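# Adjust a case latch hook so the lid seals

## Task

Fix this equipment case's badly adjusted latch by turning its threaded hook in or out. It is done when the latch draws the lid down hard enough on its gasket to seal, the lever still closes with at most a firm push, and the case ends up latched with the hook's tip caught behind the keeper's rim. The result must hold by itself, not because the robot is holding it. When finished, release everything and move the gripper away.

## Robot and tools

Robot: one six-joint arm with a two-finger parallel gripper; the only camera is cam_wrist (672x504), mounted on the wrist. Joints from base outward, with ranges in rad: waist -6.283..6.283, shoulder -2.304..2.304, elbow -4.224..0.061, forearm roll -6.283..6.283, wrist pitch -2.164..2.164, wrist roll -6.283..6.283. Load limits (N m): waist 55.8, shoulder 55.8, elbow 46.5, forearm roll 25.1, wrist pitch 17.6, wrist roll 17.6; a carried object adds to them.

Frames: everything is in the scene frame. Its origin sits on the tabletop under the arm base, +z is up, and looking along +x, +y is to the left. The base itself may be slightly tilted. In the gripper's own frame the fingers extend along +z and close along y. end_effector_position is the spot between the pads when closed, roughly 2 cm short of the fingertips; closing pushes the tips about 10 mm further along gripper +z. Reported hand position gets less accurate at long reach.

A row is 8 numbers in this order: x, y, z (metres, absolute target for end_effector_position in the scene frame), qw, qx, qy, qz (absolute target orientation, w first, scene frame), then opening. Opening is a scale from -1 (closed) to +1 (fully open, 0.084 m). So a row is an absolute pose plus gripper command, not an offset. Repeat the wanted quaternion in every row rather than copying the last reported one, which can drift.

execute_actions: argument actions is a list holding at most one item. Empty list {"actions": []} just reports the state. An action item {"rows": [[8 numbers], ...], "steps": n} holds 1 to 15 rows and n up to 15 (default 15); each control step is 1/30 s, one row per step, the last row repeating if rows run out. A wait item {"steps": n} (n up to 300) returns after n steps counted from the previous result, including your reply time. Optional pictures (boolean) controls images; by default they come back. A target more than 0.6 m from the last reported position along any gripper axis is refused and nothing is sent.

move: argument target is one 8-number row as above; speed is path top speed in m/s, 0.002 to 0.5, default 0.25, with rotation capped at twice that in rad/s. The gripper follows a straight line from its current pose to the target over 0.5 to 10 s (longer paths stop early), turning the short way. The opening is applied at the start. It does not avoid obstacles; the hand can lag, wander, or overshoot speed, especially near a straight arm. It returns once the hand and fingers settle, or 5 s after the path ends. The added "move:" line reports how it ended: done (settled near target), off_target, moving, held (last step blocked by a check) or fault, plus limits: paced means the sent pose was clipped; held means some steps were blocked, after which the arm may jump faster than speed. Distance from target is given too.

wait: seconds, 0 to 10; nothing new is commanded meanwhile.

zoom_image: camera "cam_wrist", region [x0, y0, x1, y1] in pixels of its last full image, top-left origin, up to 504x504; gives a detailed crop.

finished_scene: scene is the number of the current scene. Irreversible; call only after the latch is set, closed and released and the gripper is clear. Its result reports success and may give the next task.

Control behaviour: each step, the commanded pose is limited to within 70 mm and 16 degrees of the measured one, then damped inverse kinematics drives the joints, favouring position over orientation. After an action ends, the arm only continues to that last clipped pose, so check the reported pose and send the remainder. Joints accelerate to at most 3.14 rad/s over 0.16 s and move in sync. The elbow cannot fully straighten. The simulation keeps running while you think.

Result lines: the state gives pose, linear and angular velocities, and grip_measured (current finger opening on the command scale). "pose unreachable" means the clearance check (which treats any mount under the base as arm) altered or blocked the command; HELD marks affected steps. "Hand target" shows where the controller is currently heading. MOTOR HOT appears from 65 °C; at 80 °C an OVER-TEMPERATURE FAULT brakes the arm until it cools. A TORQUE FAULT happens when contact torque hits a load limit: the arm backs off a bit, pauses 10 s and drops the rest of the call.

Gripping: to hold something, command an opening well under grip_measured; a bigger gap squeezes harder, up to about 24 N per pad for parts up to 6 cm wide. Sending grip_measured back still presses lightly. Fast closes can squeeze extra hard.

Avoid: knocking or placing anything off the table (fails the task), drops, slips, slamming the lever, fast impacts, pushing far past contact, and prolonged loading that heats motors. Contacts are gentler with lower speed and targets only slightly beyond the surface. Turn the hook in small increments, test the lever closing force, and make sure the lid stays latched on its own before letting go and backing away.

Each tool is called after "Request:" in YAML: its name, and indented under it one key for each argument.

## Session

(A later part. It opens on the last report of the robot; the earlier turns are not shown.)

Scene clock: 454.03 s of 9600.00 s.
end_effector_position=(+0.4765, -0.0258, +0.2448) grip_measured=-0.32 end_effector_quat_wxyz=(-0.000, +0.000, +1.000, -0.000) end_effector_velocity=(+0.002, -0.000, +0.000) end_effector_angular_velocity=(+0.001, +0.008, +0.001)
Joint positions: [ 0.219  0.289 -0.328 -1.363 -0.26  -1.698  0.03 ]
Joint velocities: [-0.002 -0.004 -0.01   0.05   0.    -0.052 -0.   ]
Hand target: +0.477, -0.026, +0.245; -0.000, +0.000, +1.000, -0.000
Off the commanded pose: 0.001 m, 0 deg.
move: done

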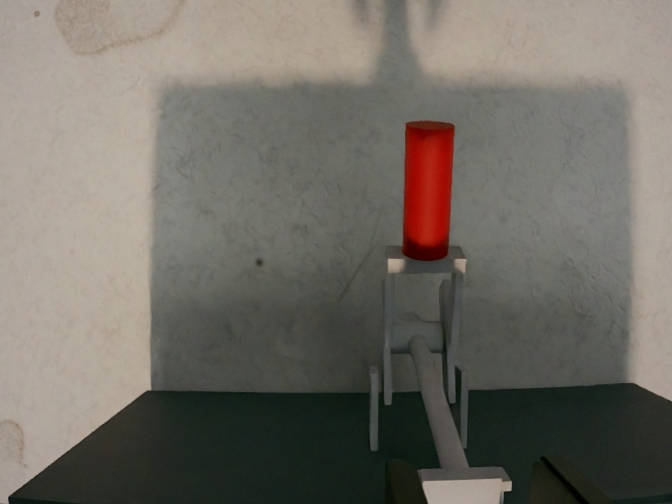

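Request:
move:
  target: [0.474,-0.026,0.22,0,0,1,0,-0.3]
  speed: 0.03

Request:
move:
  target: [0.474,-0.026,0.22,0,0,1,0,-0.7]

Request:
move:
  target: [0.472,-0.026,0.231,0,0,1,0,-0.7]
  speed: 0.02

Request:
move:
  target: [0.446,-0.026,0.23,0,0,1,0,-0.7]
  speed: 0.025

Scene clock: 459.33 s of 9600.00 s.
end_effector_position=(+0.4742, -0.0259, +0.2204) grip_measured=-0.32 end_effector_quat_wxyz=(-0.000, -0.000, +1.000, +0.000) end_effector_velocity=(-0.001, +0.000, -0.003) end_effector_angular_velocity=(+0.001, -0.011, -0.003)
Joint positions: [ 0.196  0.2   -0.335 -1.697 -0.244 -1.373  0.03 ]
Joint velocities: [-0.002 -0.005  0.009 -0.104 -0.002  0.106  0.   ]
Hand target: +0.474, -0.026, +0.220; +0.000, -0.000, +1.000, +0.000
Off the commanded pose: 0.000 m, 0 deg.
move: done

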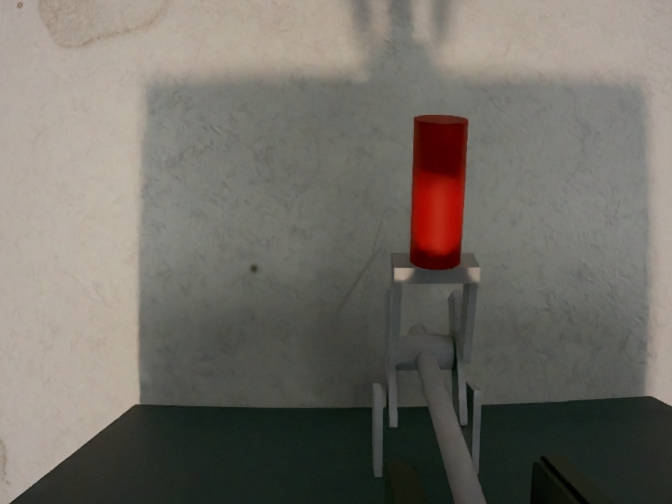

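Scene clock: 460.03 s of 9600.00 s.
end_effector_position=(+0.4741, -0.0259, +0.2201) grip_measured=-0.51 end_effector_quat_wxyz=(+0.000, -0.000, +1.000, +0.000) end_effector_velocity=(+0.000, -0.000, -0.000) end_effector_angular_velocity=(-0.001, -0.001, -0.001)
Joint positions: [ 0.195  0.199 -0.334 -1.709 -0.244 -1.362  0.022]
Joint velocities: [-0.    -0.001 -0.001 -0.004 -0.001  0.005  0.   ]
Hand target: +0.474, -0.026, +0.220; +0.000, +0.000, +1.000, +0.000
Off the commanded pose: 0.000 m, 0 deg.
move: done

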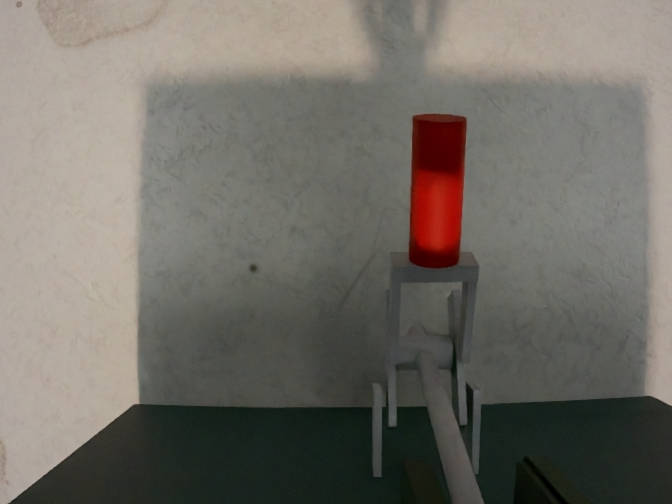

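Scene clock: 460.87 s of 9600.00 s.
end_effector_position=(+0.4720, -0.0260, +0.2308) grip_measured=-0.51 end_effector_quat_wxyz=(+0.000, +0.000, +1.000, +0.000) end_effector_velocity=(+0.001, -0.000, +0.002) end_effector_angular_velocity=(-0.001, +0.004, +0.001)
Joint positions: [ 0.206  0.243 -0.323 -1.572 -0.247 -1.494  0.022]
Joint velocities: [ 0.002  0.006 -0.003  0.055 -0.002 -0.055  0.   ]
Hand target: +0.472, -0.026, +0.231; -0.000, +0.000, +1.000, -0.000
Off the commanded pose: 0.000 m, 0 deg.
move: done

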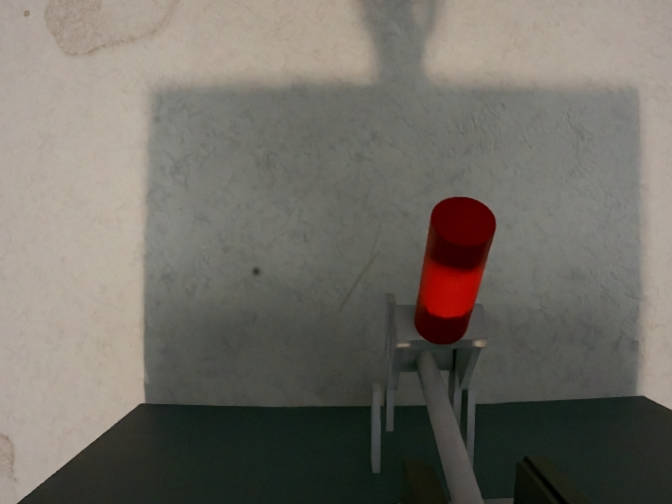

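Scene clock: 462.20 s of 9600.00 s.
end_effector_position=(+0.4463, -0.0261, +0.2301) grip_measured=-0.51 end_effector_quat_wxyz=(+0.000, -0.000, +1.000, -0.000) end_effector_velocity=(-0.002, +0.000, -0.000) end_effector_angular_velocity=(+0.001, -0.001, -0.000)
Joint positions: [ 0.213  0.273 -0.259 -1.692 -0.253 -1.364  0.022]
Joint velocities: [ 0.     0.002  0.006 -0.019  0.     0.02  -0.   ]
Hand target: +0.446, -0.026, +0.230; +0.000, -0.000, +1.000, +0.000
Off the commanded pose: 0.000 m, 0 deg.
move: done

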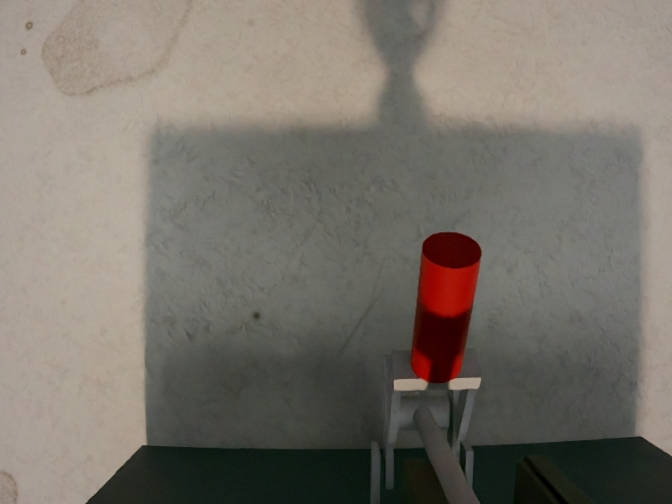

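Request:
move:
  target: [0.446,-0.026,0.23,0,-0.866,-0.5,0,-0.7]
  speed: 0.5

Request:
move:
  target: [0.446,-0.026,0.23,0,-0.866,0.5,0,-0.7]
  speed: 0.5

Request:
move:
  target: [0.446,-0.026,0.23,0,0,1,0,-0.7]
  speed: 0.5

Request:
move:
  target: [0.4735,-0.026,0.2315,0,0,1,0,-0.7]
  speed: 0.025

Request:
move:
  target: [0.475,-0.026,0.221,0,0,1,0,-0.7]
  speed: 0.015

Request:
move:
  target: [0.475,-0.026,0.221,0,0,1,0,-0.3]

Request:
move:
  target: [0.51,-0.026,0.27,0,0,1,0,-0.3]
  speed: 0.08

Scene clock: 471.43 s of 9600.00 s.
end_effector_position=(+0.4459, -0.0259, +0.2301) grip_measured=-0.51 end_effector_quat_wxyz=(-0.001, +0.866, +0.500, -0.001) end_effector_velocity=(+0.000, -0.000, -0.000) end_effector_angular_velocity=(-0.001, -0.019, -0.004)
Joint positions: [ 0.213  0.273 -0.26  -1.68  -0.252  0.719  0.022]
Joint velocities: [ 0.002  0.003  0.01  -0.096 -0.007  0.1    0.   ]
Hand target: +0.446, -0.026, +0.230; -0.000, +0.866, +0.500, -0.000
Off the commanded pose: 0.000 m, 0 deg.
move: done

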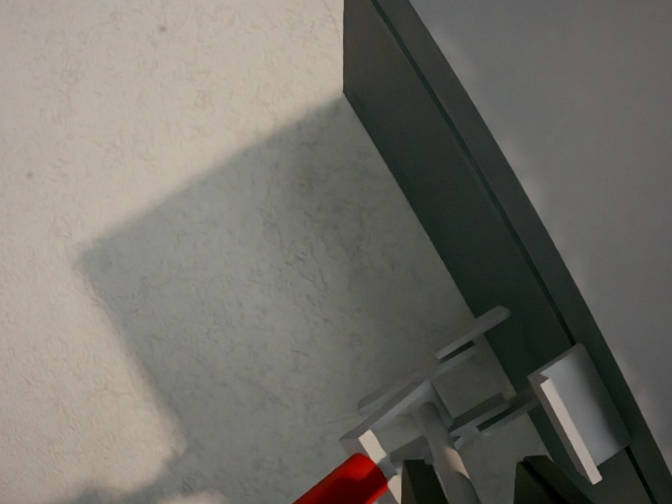

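Scene clock: 474.47 s of 9600.00 s.
end_effector_position=(+0.4456, -0.0261, +0.2300) grip_measured=-0.51 end_effector_quat_wxyz=(+0.001, +0.866, -0.500, -0.001) end_effector_velocity=(+0.002, +0.000, -0.000) end_effector_angular_velocity=(-0.001, -0.022, -0.002)
Joint positions: [ 0.213  0.273 -0.259 -1.68  -0.253  2.812  0.022]
Joint velocities: [ 0.003  0.004  0.009 -0.104 -0.007  0.107  0.   ]
Hand target: +0.446, -0.026, +0.230; +0.000, +0.866, -0.500, -0.000
Off the commanded pose: 0.000 m, 0 deg.
move: done

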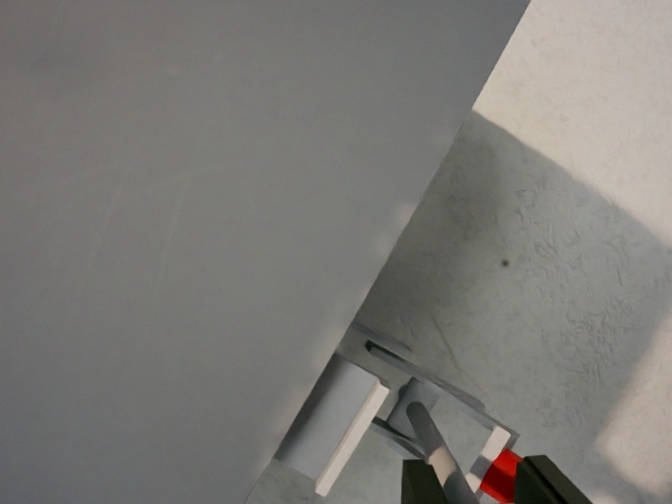

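Scene clock: 477.50 s of 9600.00 s.
end_effector_position=(+0.4460, -0.0259, +0.2301) grip_measured=-0.51 end_effector_quat_wxyz=(-0.001, -0.000, +1.000, +0.000) end_effector_velocity=(-0.000, -0.000, -0.001) end_effector_angular_velocity=(-0.003, -0.019, -0.003)
Joint positions: [ 0.213  0.273 -0.26  -1.679 -0.252  4.907  0.022]
Joint velocities: [ 0.002  0.003  0.012 -0.104 -0.009  0.108  0.   ]
Hand target: +0.446, -0.026, +0.230; -0.000, -0.000, +1.000, -0.000
Off the commanded pose: 0.000 m, 0 deg.
move: done

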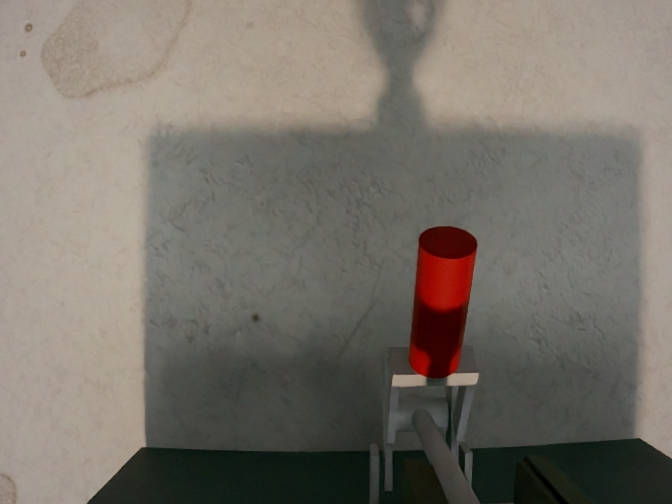

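Scene clock: 478.90 s of 9600.00 s.
end_effector_position=(+0.4731, -0.0259, +0.2314) grip_measured=-0.51 end_effector_quat_wxyz=(-0.000, +0.000, +1.000, -0.000) end_effector_velocity=(+0.003, +0.000, +0.000) end_effector_angular_velocity=(+0.000, +0.001, -0.001)
Joint positions: [ 0.206  0.243 -0.326 -1.554 -0.248  4.771  0.021]
Joint velocities: [-0.    -0.003 -0.007  0.019  0.    -0.019 -0.   ]
Hand target: +0.473, -0.026, +0.231; -0.000, +0.000, +1.000, -0.000
Off the commanded pose: 0.000 m, 0 deg.
move: done

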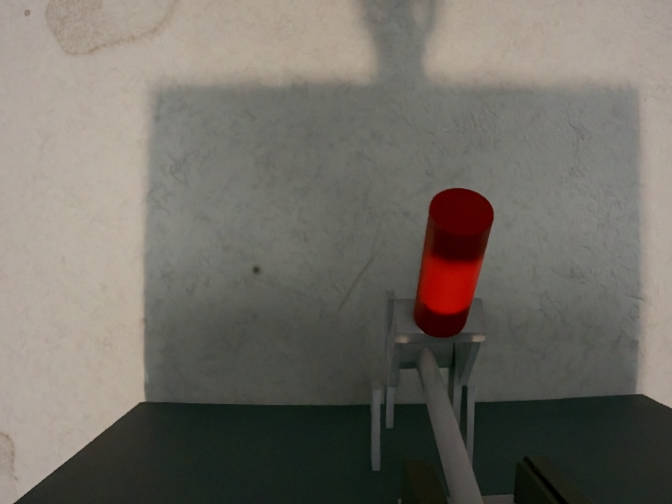

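Scene clock: 479.87 s of 9600.00 s.
end_effector_position=(+0.4745, -0.0259, +0.2211) grip_measured=-0.51 end_effector_quat_wxyz=(-0.001, -0.000, +1.000, +0.000) end_effector_velocity=(+0.001, +0.000, -0.002) end_effector_angular_velocity=(+0.001, -0.005, -0.000)
Joint positions: [ 0.196  0.202 -0.335 -1.685 -0.244  4.898  0.022]
Joint velocities: [-0.002 -0.006  0.001 -0.048  0.     0.047  0.   ]
Hand target: +0.475, -0.026, +0.221; +0.000, +0.000, +1.000, +0.000
Off the commanded pose: 0.000 m, 0 deg.
move: done

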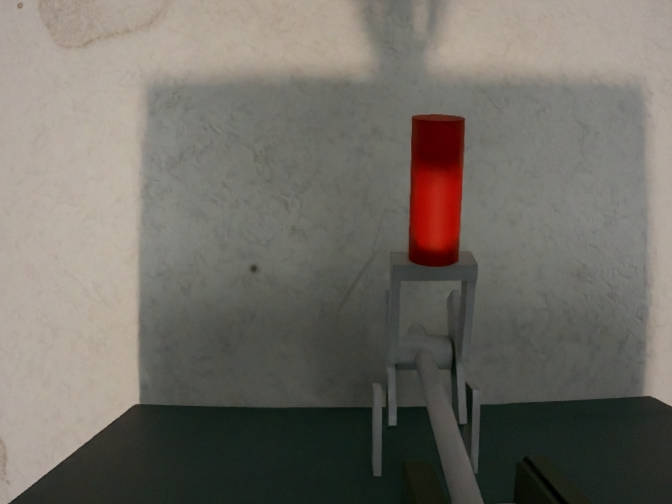

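Scene clock: 480.57 s of 9600.00 s.
end_effector_position=(+0.4750, -0.0260, +0.2210) grip_measured=-0.32 end_effector_quat_wxyz=(-0.000, +0.000, +1.000, -0.000) end_effector_velocity=(+0.001, +0.000, +0.000) end_effector_angular_velocity=(+0.001, -0.001, -0.000)
Joint positions: [ 0.196  0.202 -0.336 -1.69  -0.244  4.903  0.03 ]
Joint velocities: [ 0.    -0.    -0.001 -0.002  0.     0.002  0.   ]
Hand target: +0.475, -0.026, +0.221; +0.000, +0.000, +1.000, +0.000
Off the commanded pose: 0.000 m, 0 deg.
move: done

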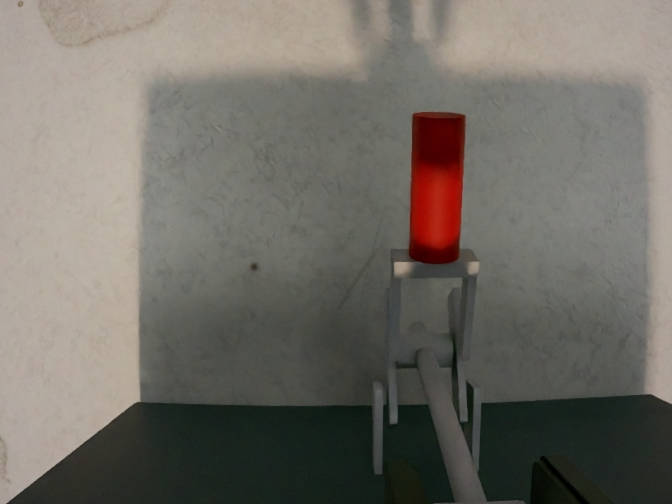

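Scene clock: 481.87 s of 9600.00 s.
end_effector_position=(+0.5095, -0.0258, +0.2696) grip_measured=-0.32 end_effector_quat_wxyz=(-0.000, +0.000, +1.000, -0.000) end_effector_velocity=(+0.001, -0.000, +0.001) end_effector_angular_velocity=(+0.008, +0.016, +0.002)
Joint positions: [ 0.232  0.32  -0.407 -1.014 -0.311  4.232  0.03 ]
Joint velocities: [-0.008 -0.002 -0.012  0.085 -0.001 -0.093 -0.   ]
Hand target: +0.510, -0.026, +0.270; -0.001, -0.000, +1.000, -0.000
Off the commanded pose: 0.001 m, 0 deg.
move: done

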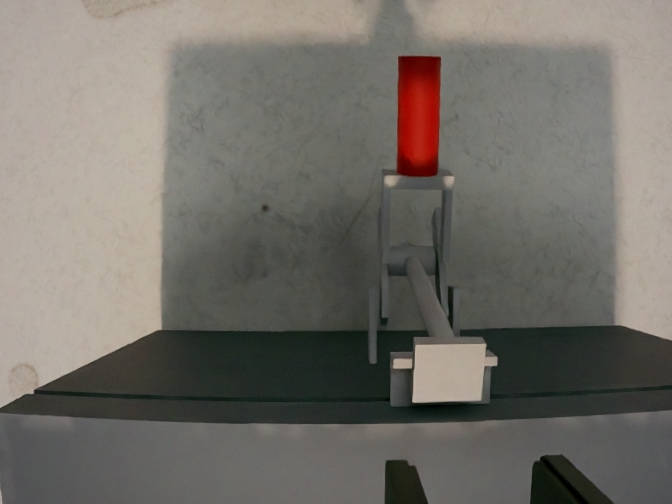

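Request:
move:
  target: [0.402,-0.025,0.24,0,0,1,0,-0.76]

Request:
move:
  target: [0.402,-0.025,0.13,0,0,1,0,-0.76]
  speed: 0.05

Scene clock: 489.20 s of 9600.00 s.
end_effector_position=(+0.4025, -0.0254, +0.2405) grip_measured=-0.78 end_effector_quat_wxyz=(-0.000, -0.000, +1.000, -0.000) end_effector_velocity=(-0.001, -0.000, -0.001) end_effector_angular_velocity=(-0.003, -0.019, -0.004)
Joint positions: [ 0.246  0.381 -0.145 -1.677 -0.271  4.934  0.01 ]
Joint velocities: [ 0.005  0.003  0.013 -0.097 -0.01   0.104 -0.   ]
Hand target: +0.402, -0.025, +0.240; +0.001, -0.000, +1.000, -0.000
Off the commanded pose: 0.001 m, 0 deg.
move: done

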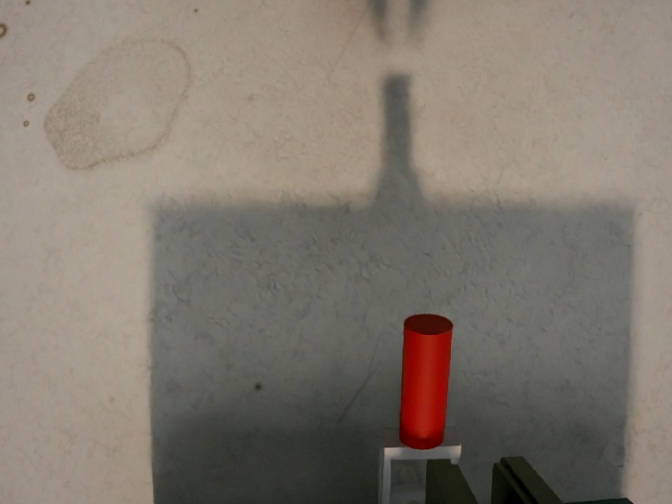

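Scene clock: 491.80 s of 9600.00 s.
end_effector_position=(+0.4016, -0.0241, +0.1307) grip_measured=-0.78 end_effector_quat_wxyz=(+0.000, -0.000, +1.000, +0.001) end_effector_velocity=(+0.009, +0.001, -0.002) end_effector_angular_velocity=(+0.002, -0.018, +0.003)
Joint positions: [ 0.134 -0.154 -0.263 -2.709 -0.51   5.914  0.01 ]
Joint velocities: [ 0.001 -0.006 -0.013 -0.011 -0.01   0.005 -0.   ]
Hand target: +0.402, -0.024, +0.130; +0.001, +0.000, +1.000, +0.001
Off the commanded pose: 0.001 m, 0 deg.
move: done

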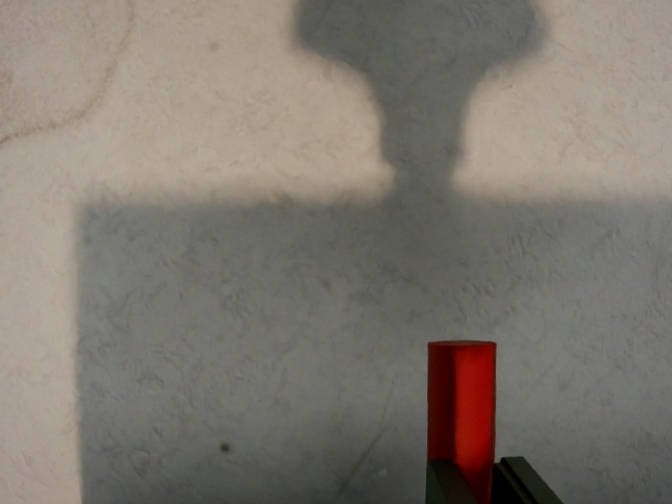

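Request:
move:
  target: [0.402,-0.025,0.11,0,0,1,0,-0.76]
  speed: 0.02

Request:
move:
  target: [0.402,-0.025,0.10,0,0,1,0,-0.76]
  speed: 0.02

Scene clock: 494.60 s of 9600.00 s.
end_effector_position=(+0.4034, -0.0252, +0.1102) grip_measured=-0.78 end_effector_quat_wxyz=(+0.002, +0.000, +1.000, -0.000) end_effector_velocity=(-0.004, -0.000, -0.001) end_effector_angular_velocity=(+0.001, +0.009, -0.001)
Joint positions: [ 0.118 -0.24  -0.298 -2.758 -0.561  5.954  0.01 ]
Joint velocities: [-0.002 -0.006  0.002 -0.003  0.001  0.004 -0.   ]
Hand target: +0.402, -0.025, +0.110; +0.000, +0.000, +1.000, +0.000
Off the commanded pose: 0.001 m, 0 deg.
move: done

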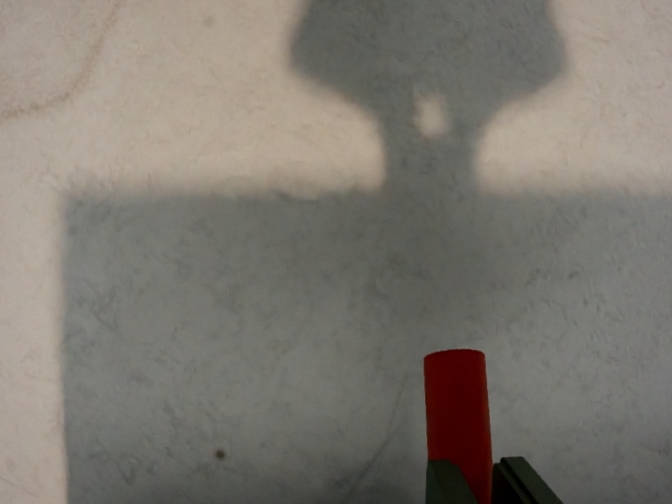

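Scene clock: 495.40 s of 9600.00 s.
end_effector_position=(+0.4017, -0.0249, +0.1002) grip_measured=-0.78 end_effector_quat_wxyz=(-0.000, +0.000, +1.000, +0.000) end_effector_velocity=(+0.000, +0.000, -0.001) end_effector_angular_velocity=(+0.000, -0.001, -0.001)
Joint positions: [ 0.11  -0.282 -0.314 -2.779 -0.58   5.97   0.01 ]
Joint velocities: [-0.001 -0.006 -0.003 -0.004 -0.004  0.004  0.   ]
Hand target: +0.402, -0.025, +0.100; +0.000, +0.000, +1.000, +0.000
Off the commanded pose: 0.000 m, 0 deg.
move: done

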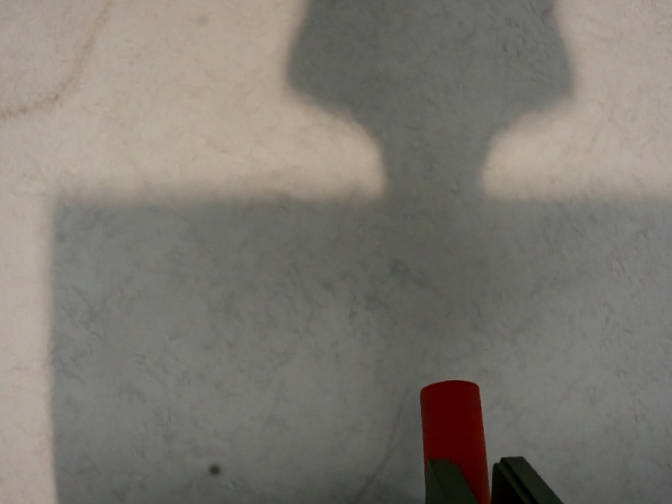

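Request:
move:
  target: [0.402,-0.025,0.088,0,0,1,0,-0.76]
  speed: 0.02

Scene clock: 497.20 s of 9600.00 s.
end_effector_position=(+0.4020, -0.0250, +0.0882) grip_measured=-0.78 end_effector_quat_wxyz=(+0.000, +0.000, +1.000, +0.000) end_effector_velocity=(+0.001, -0.000, -0.002) end_effector_angular_velocity=(-0.000, -0.001, -0.001)
Joint positions: [ 0.102 -0.329 -0.335 -2.801 -0.606  5.987  0.01 ]
Joint velocities: [-0.002 -0.008 -0.005 -0.003 -0.004  0.003 -0.   ]
Hand target: +0.402, -0.025, +0.088; +0.000, +0.000, +1.000, +0.000
Off the commanded pose: 0.000 m, 0 deg.
move: done

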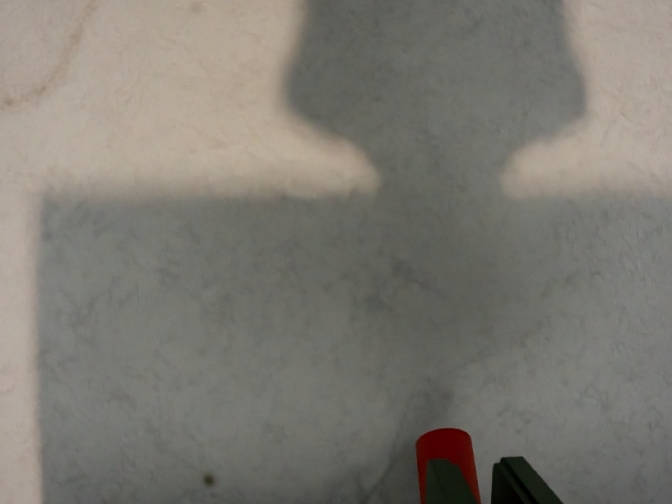

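Request:
move:
  target: [0.402,-0.025,0.22,0,0,1,0,-0.76]
  speed: 0.15

Request:
move:
  target: [0.41,0.1,0.26,0,0.5,-0.866,0,1]
  speed: 0.4

Request:
move:
  target: [0.41,0.12,0.105,0.455,0.542,-0.542,0.455,1]
  speed: 0.4

Scene clock: 500.93 s of 9600.00 s.
end_effector_position=(+0.4018, -0.0257, +0.2194) grip_measured=-0.78 end_effector_quat_wxyz=(+0.000, -0.000, +1.000, -0.000) end_effector_velocity=(-0.001, -0.000, +0.001) end_effector_angular_velocity=(-0.016, +0.018, +0.004)
Joint positions: [ 0.219  0.275 -0.157 -2.038 -0.286  5.283  0.01 ]
Joint velocities: [ 0.016 -0.004 -0.009  0.124 -0.008 -0.11  -0.   ]
Hand target: +0.402, -0.026, +0.219; -0.000, -0.000, +1.000, -0.001
Off the commanded pose: 0.001 m, 0 deg.
move: done

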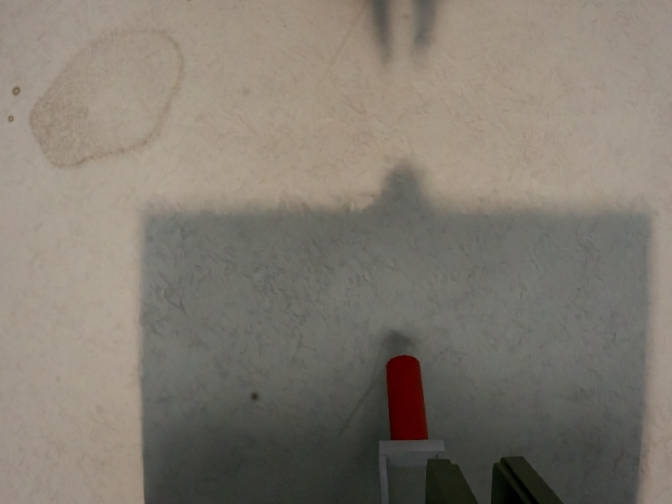

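Scene clock: 502.87 s of 9600.00 s.
end_effector_position=(+0.4099, +0.0991, +0.2599) grip_measured=+1.00 end_effector_quat_wxyz=(+0.000, -0.500, +0.866, -0.001) end_effector_velocity=(-0.000, +0.001, +0.000) end_effector_angular_velocity=(-0.004, +0.009, +0.012)
Joint positions: [ 0.752  0.171 -0.285 -1.413 -0.509  4.084  0.084]
Joint velocities: [ 0.002 -0.005 -0.007  0.027 -0.002 -0.035 -0.   ]
Hand target: +0.410, +0.099, +0.260; -0.000, -0.500, +0.866, -0.001
Off the commanded pose: 0.001 m, 0 deg.
move: done

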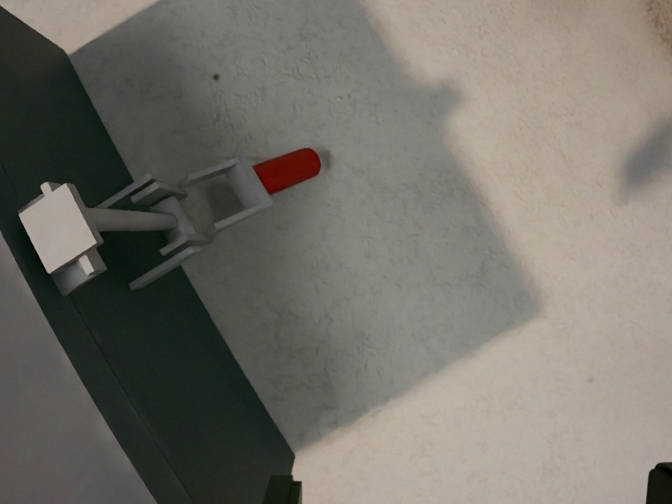

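Scene clock: 505.30 s of 9600.00 s.
end_effector_position=(+0.4107, +0.1207, +0.1065) grip_measured=+1.00 end_effector_quat_wxyz=(+0.454, +0.542, -0.542, +0.455) end_effector_velocity=(-0.000, -0.000, -0.001) end_effector_angular_velocity=(-0.014, +0.003, +0.003)
Joint positions: [ 0.788 -1.184 -1.263 -0.892 -1.641  3.662  0.084]
Joint velocities: [-0.003 -0.012 -0.01   0.002 -0.012 -0.003  0.   ]
Hand target: +0.411, +0.121, +0.106; +0.454, +0.542, -0.541, +0.455
Off the commanded pose: 0.002 m, 0 deg.
move: done

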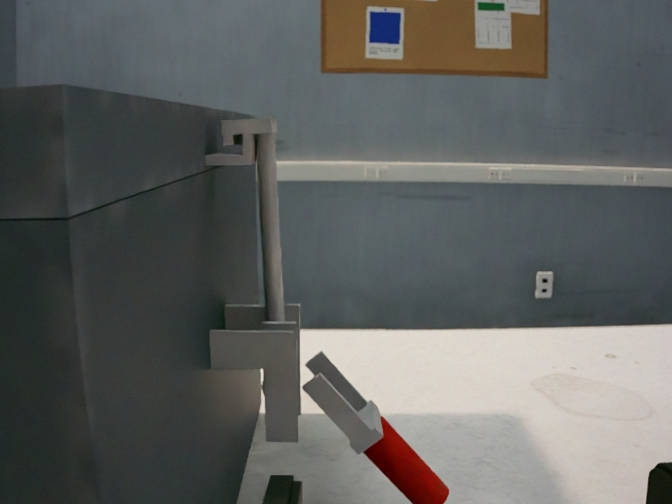

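Request:
zoom_image:
  camera: "cam_wrist"
  region: [150,100,310,220]

Request:
zoom_image:
  camera: "cam_wrist"
  region: [180,280,480,504]

Region (150, 100, 310, 220) of cam_wrist's 672x504 image, scaled by 3.150, with more detail than that image has; it fills the top 378 rows of this view, and the rest is white.

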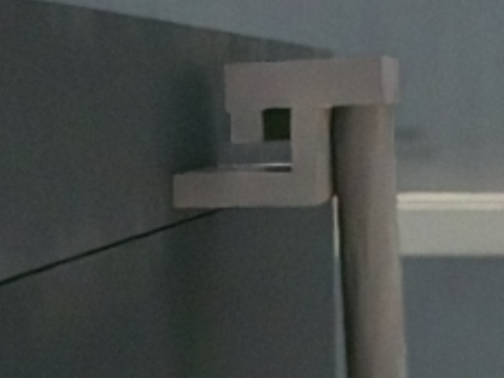

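Region (180, 280, 480, 504) of cam_wrist's 672x504 image, scaled by 1.680, with more detail than that image has; it fills the top 376 rows of this view, and the rest is white.

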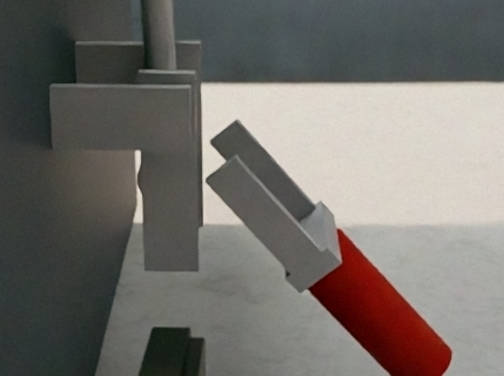

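Request:
move:
  target: [0.41,0.15,0.26,0,0.5,-0.866,0,1]
  speed: 0.4

Request:
finished_scene:
  scene: 1

Scene clock: 512.43 s of 9600.00 s.
end_effector_position=(+0.4094, +0.1493, +0.2587) grip_measured=+1.00 end_effector_quat_wxyz=(-0.000, -0.499, +0.866, -0.001) end_effector_velocity=(+0.001, -0.000, +0.001) end_effector_angular_velocity=(+0.010, -0.009, -0.005)
Joint positions: [ 0.875  0.039 -0.37  -1.392 -0.551  4.192  0.084]
Joint velocities: [-0.001  0.01   0.007 -0.022  0.004  0.021 -0.   ]
Hand target: +0.409, +0.149, +0.259; +0.000, -0.499, +0.867, -0.000
Off the commanded pose: 0.002 m, 0 deg.
move: done

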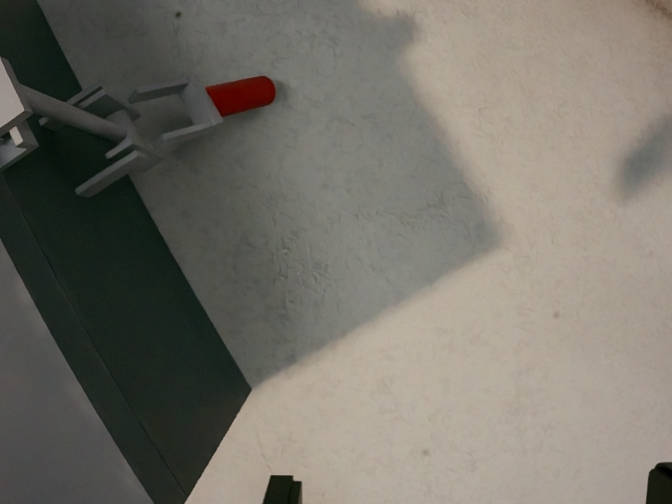

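The scene is finished: the task was done.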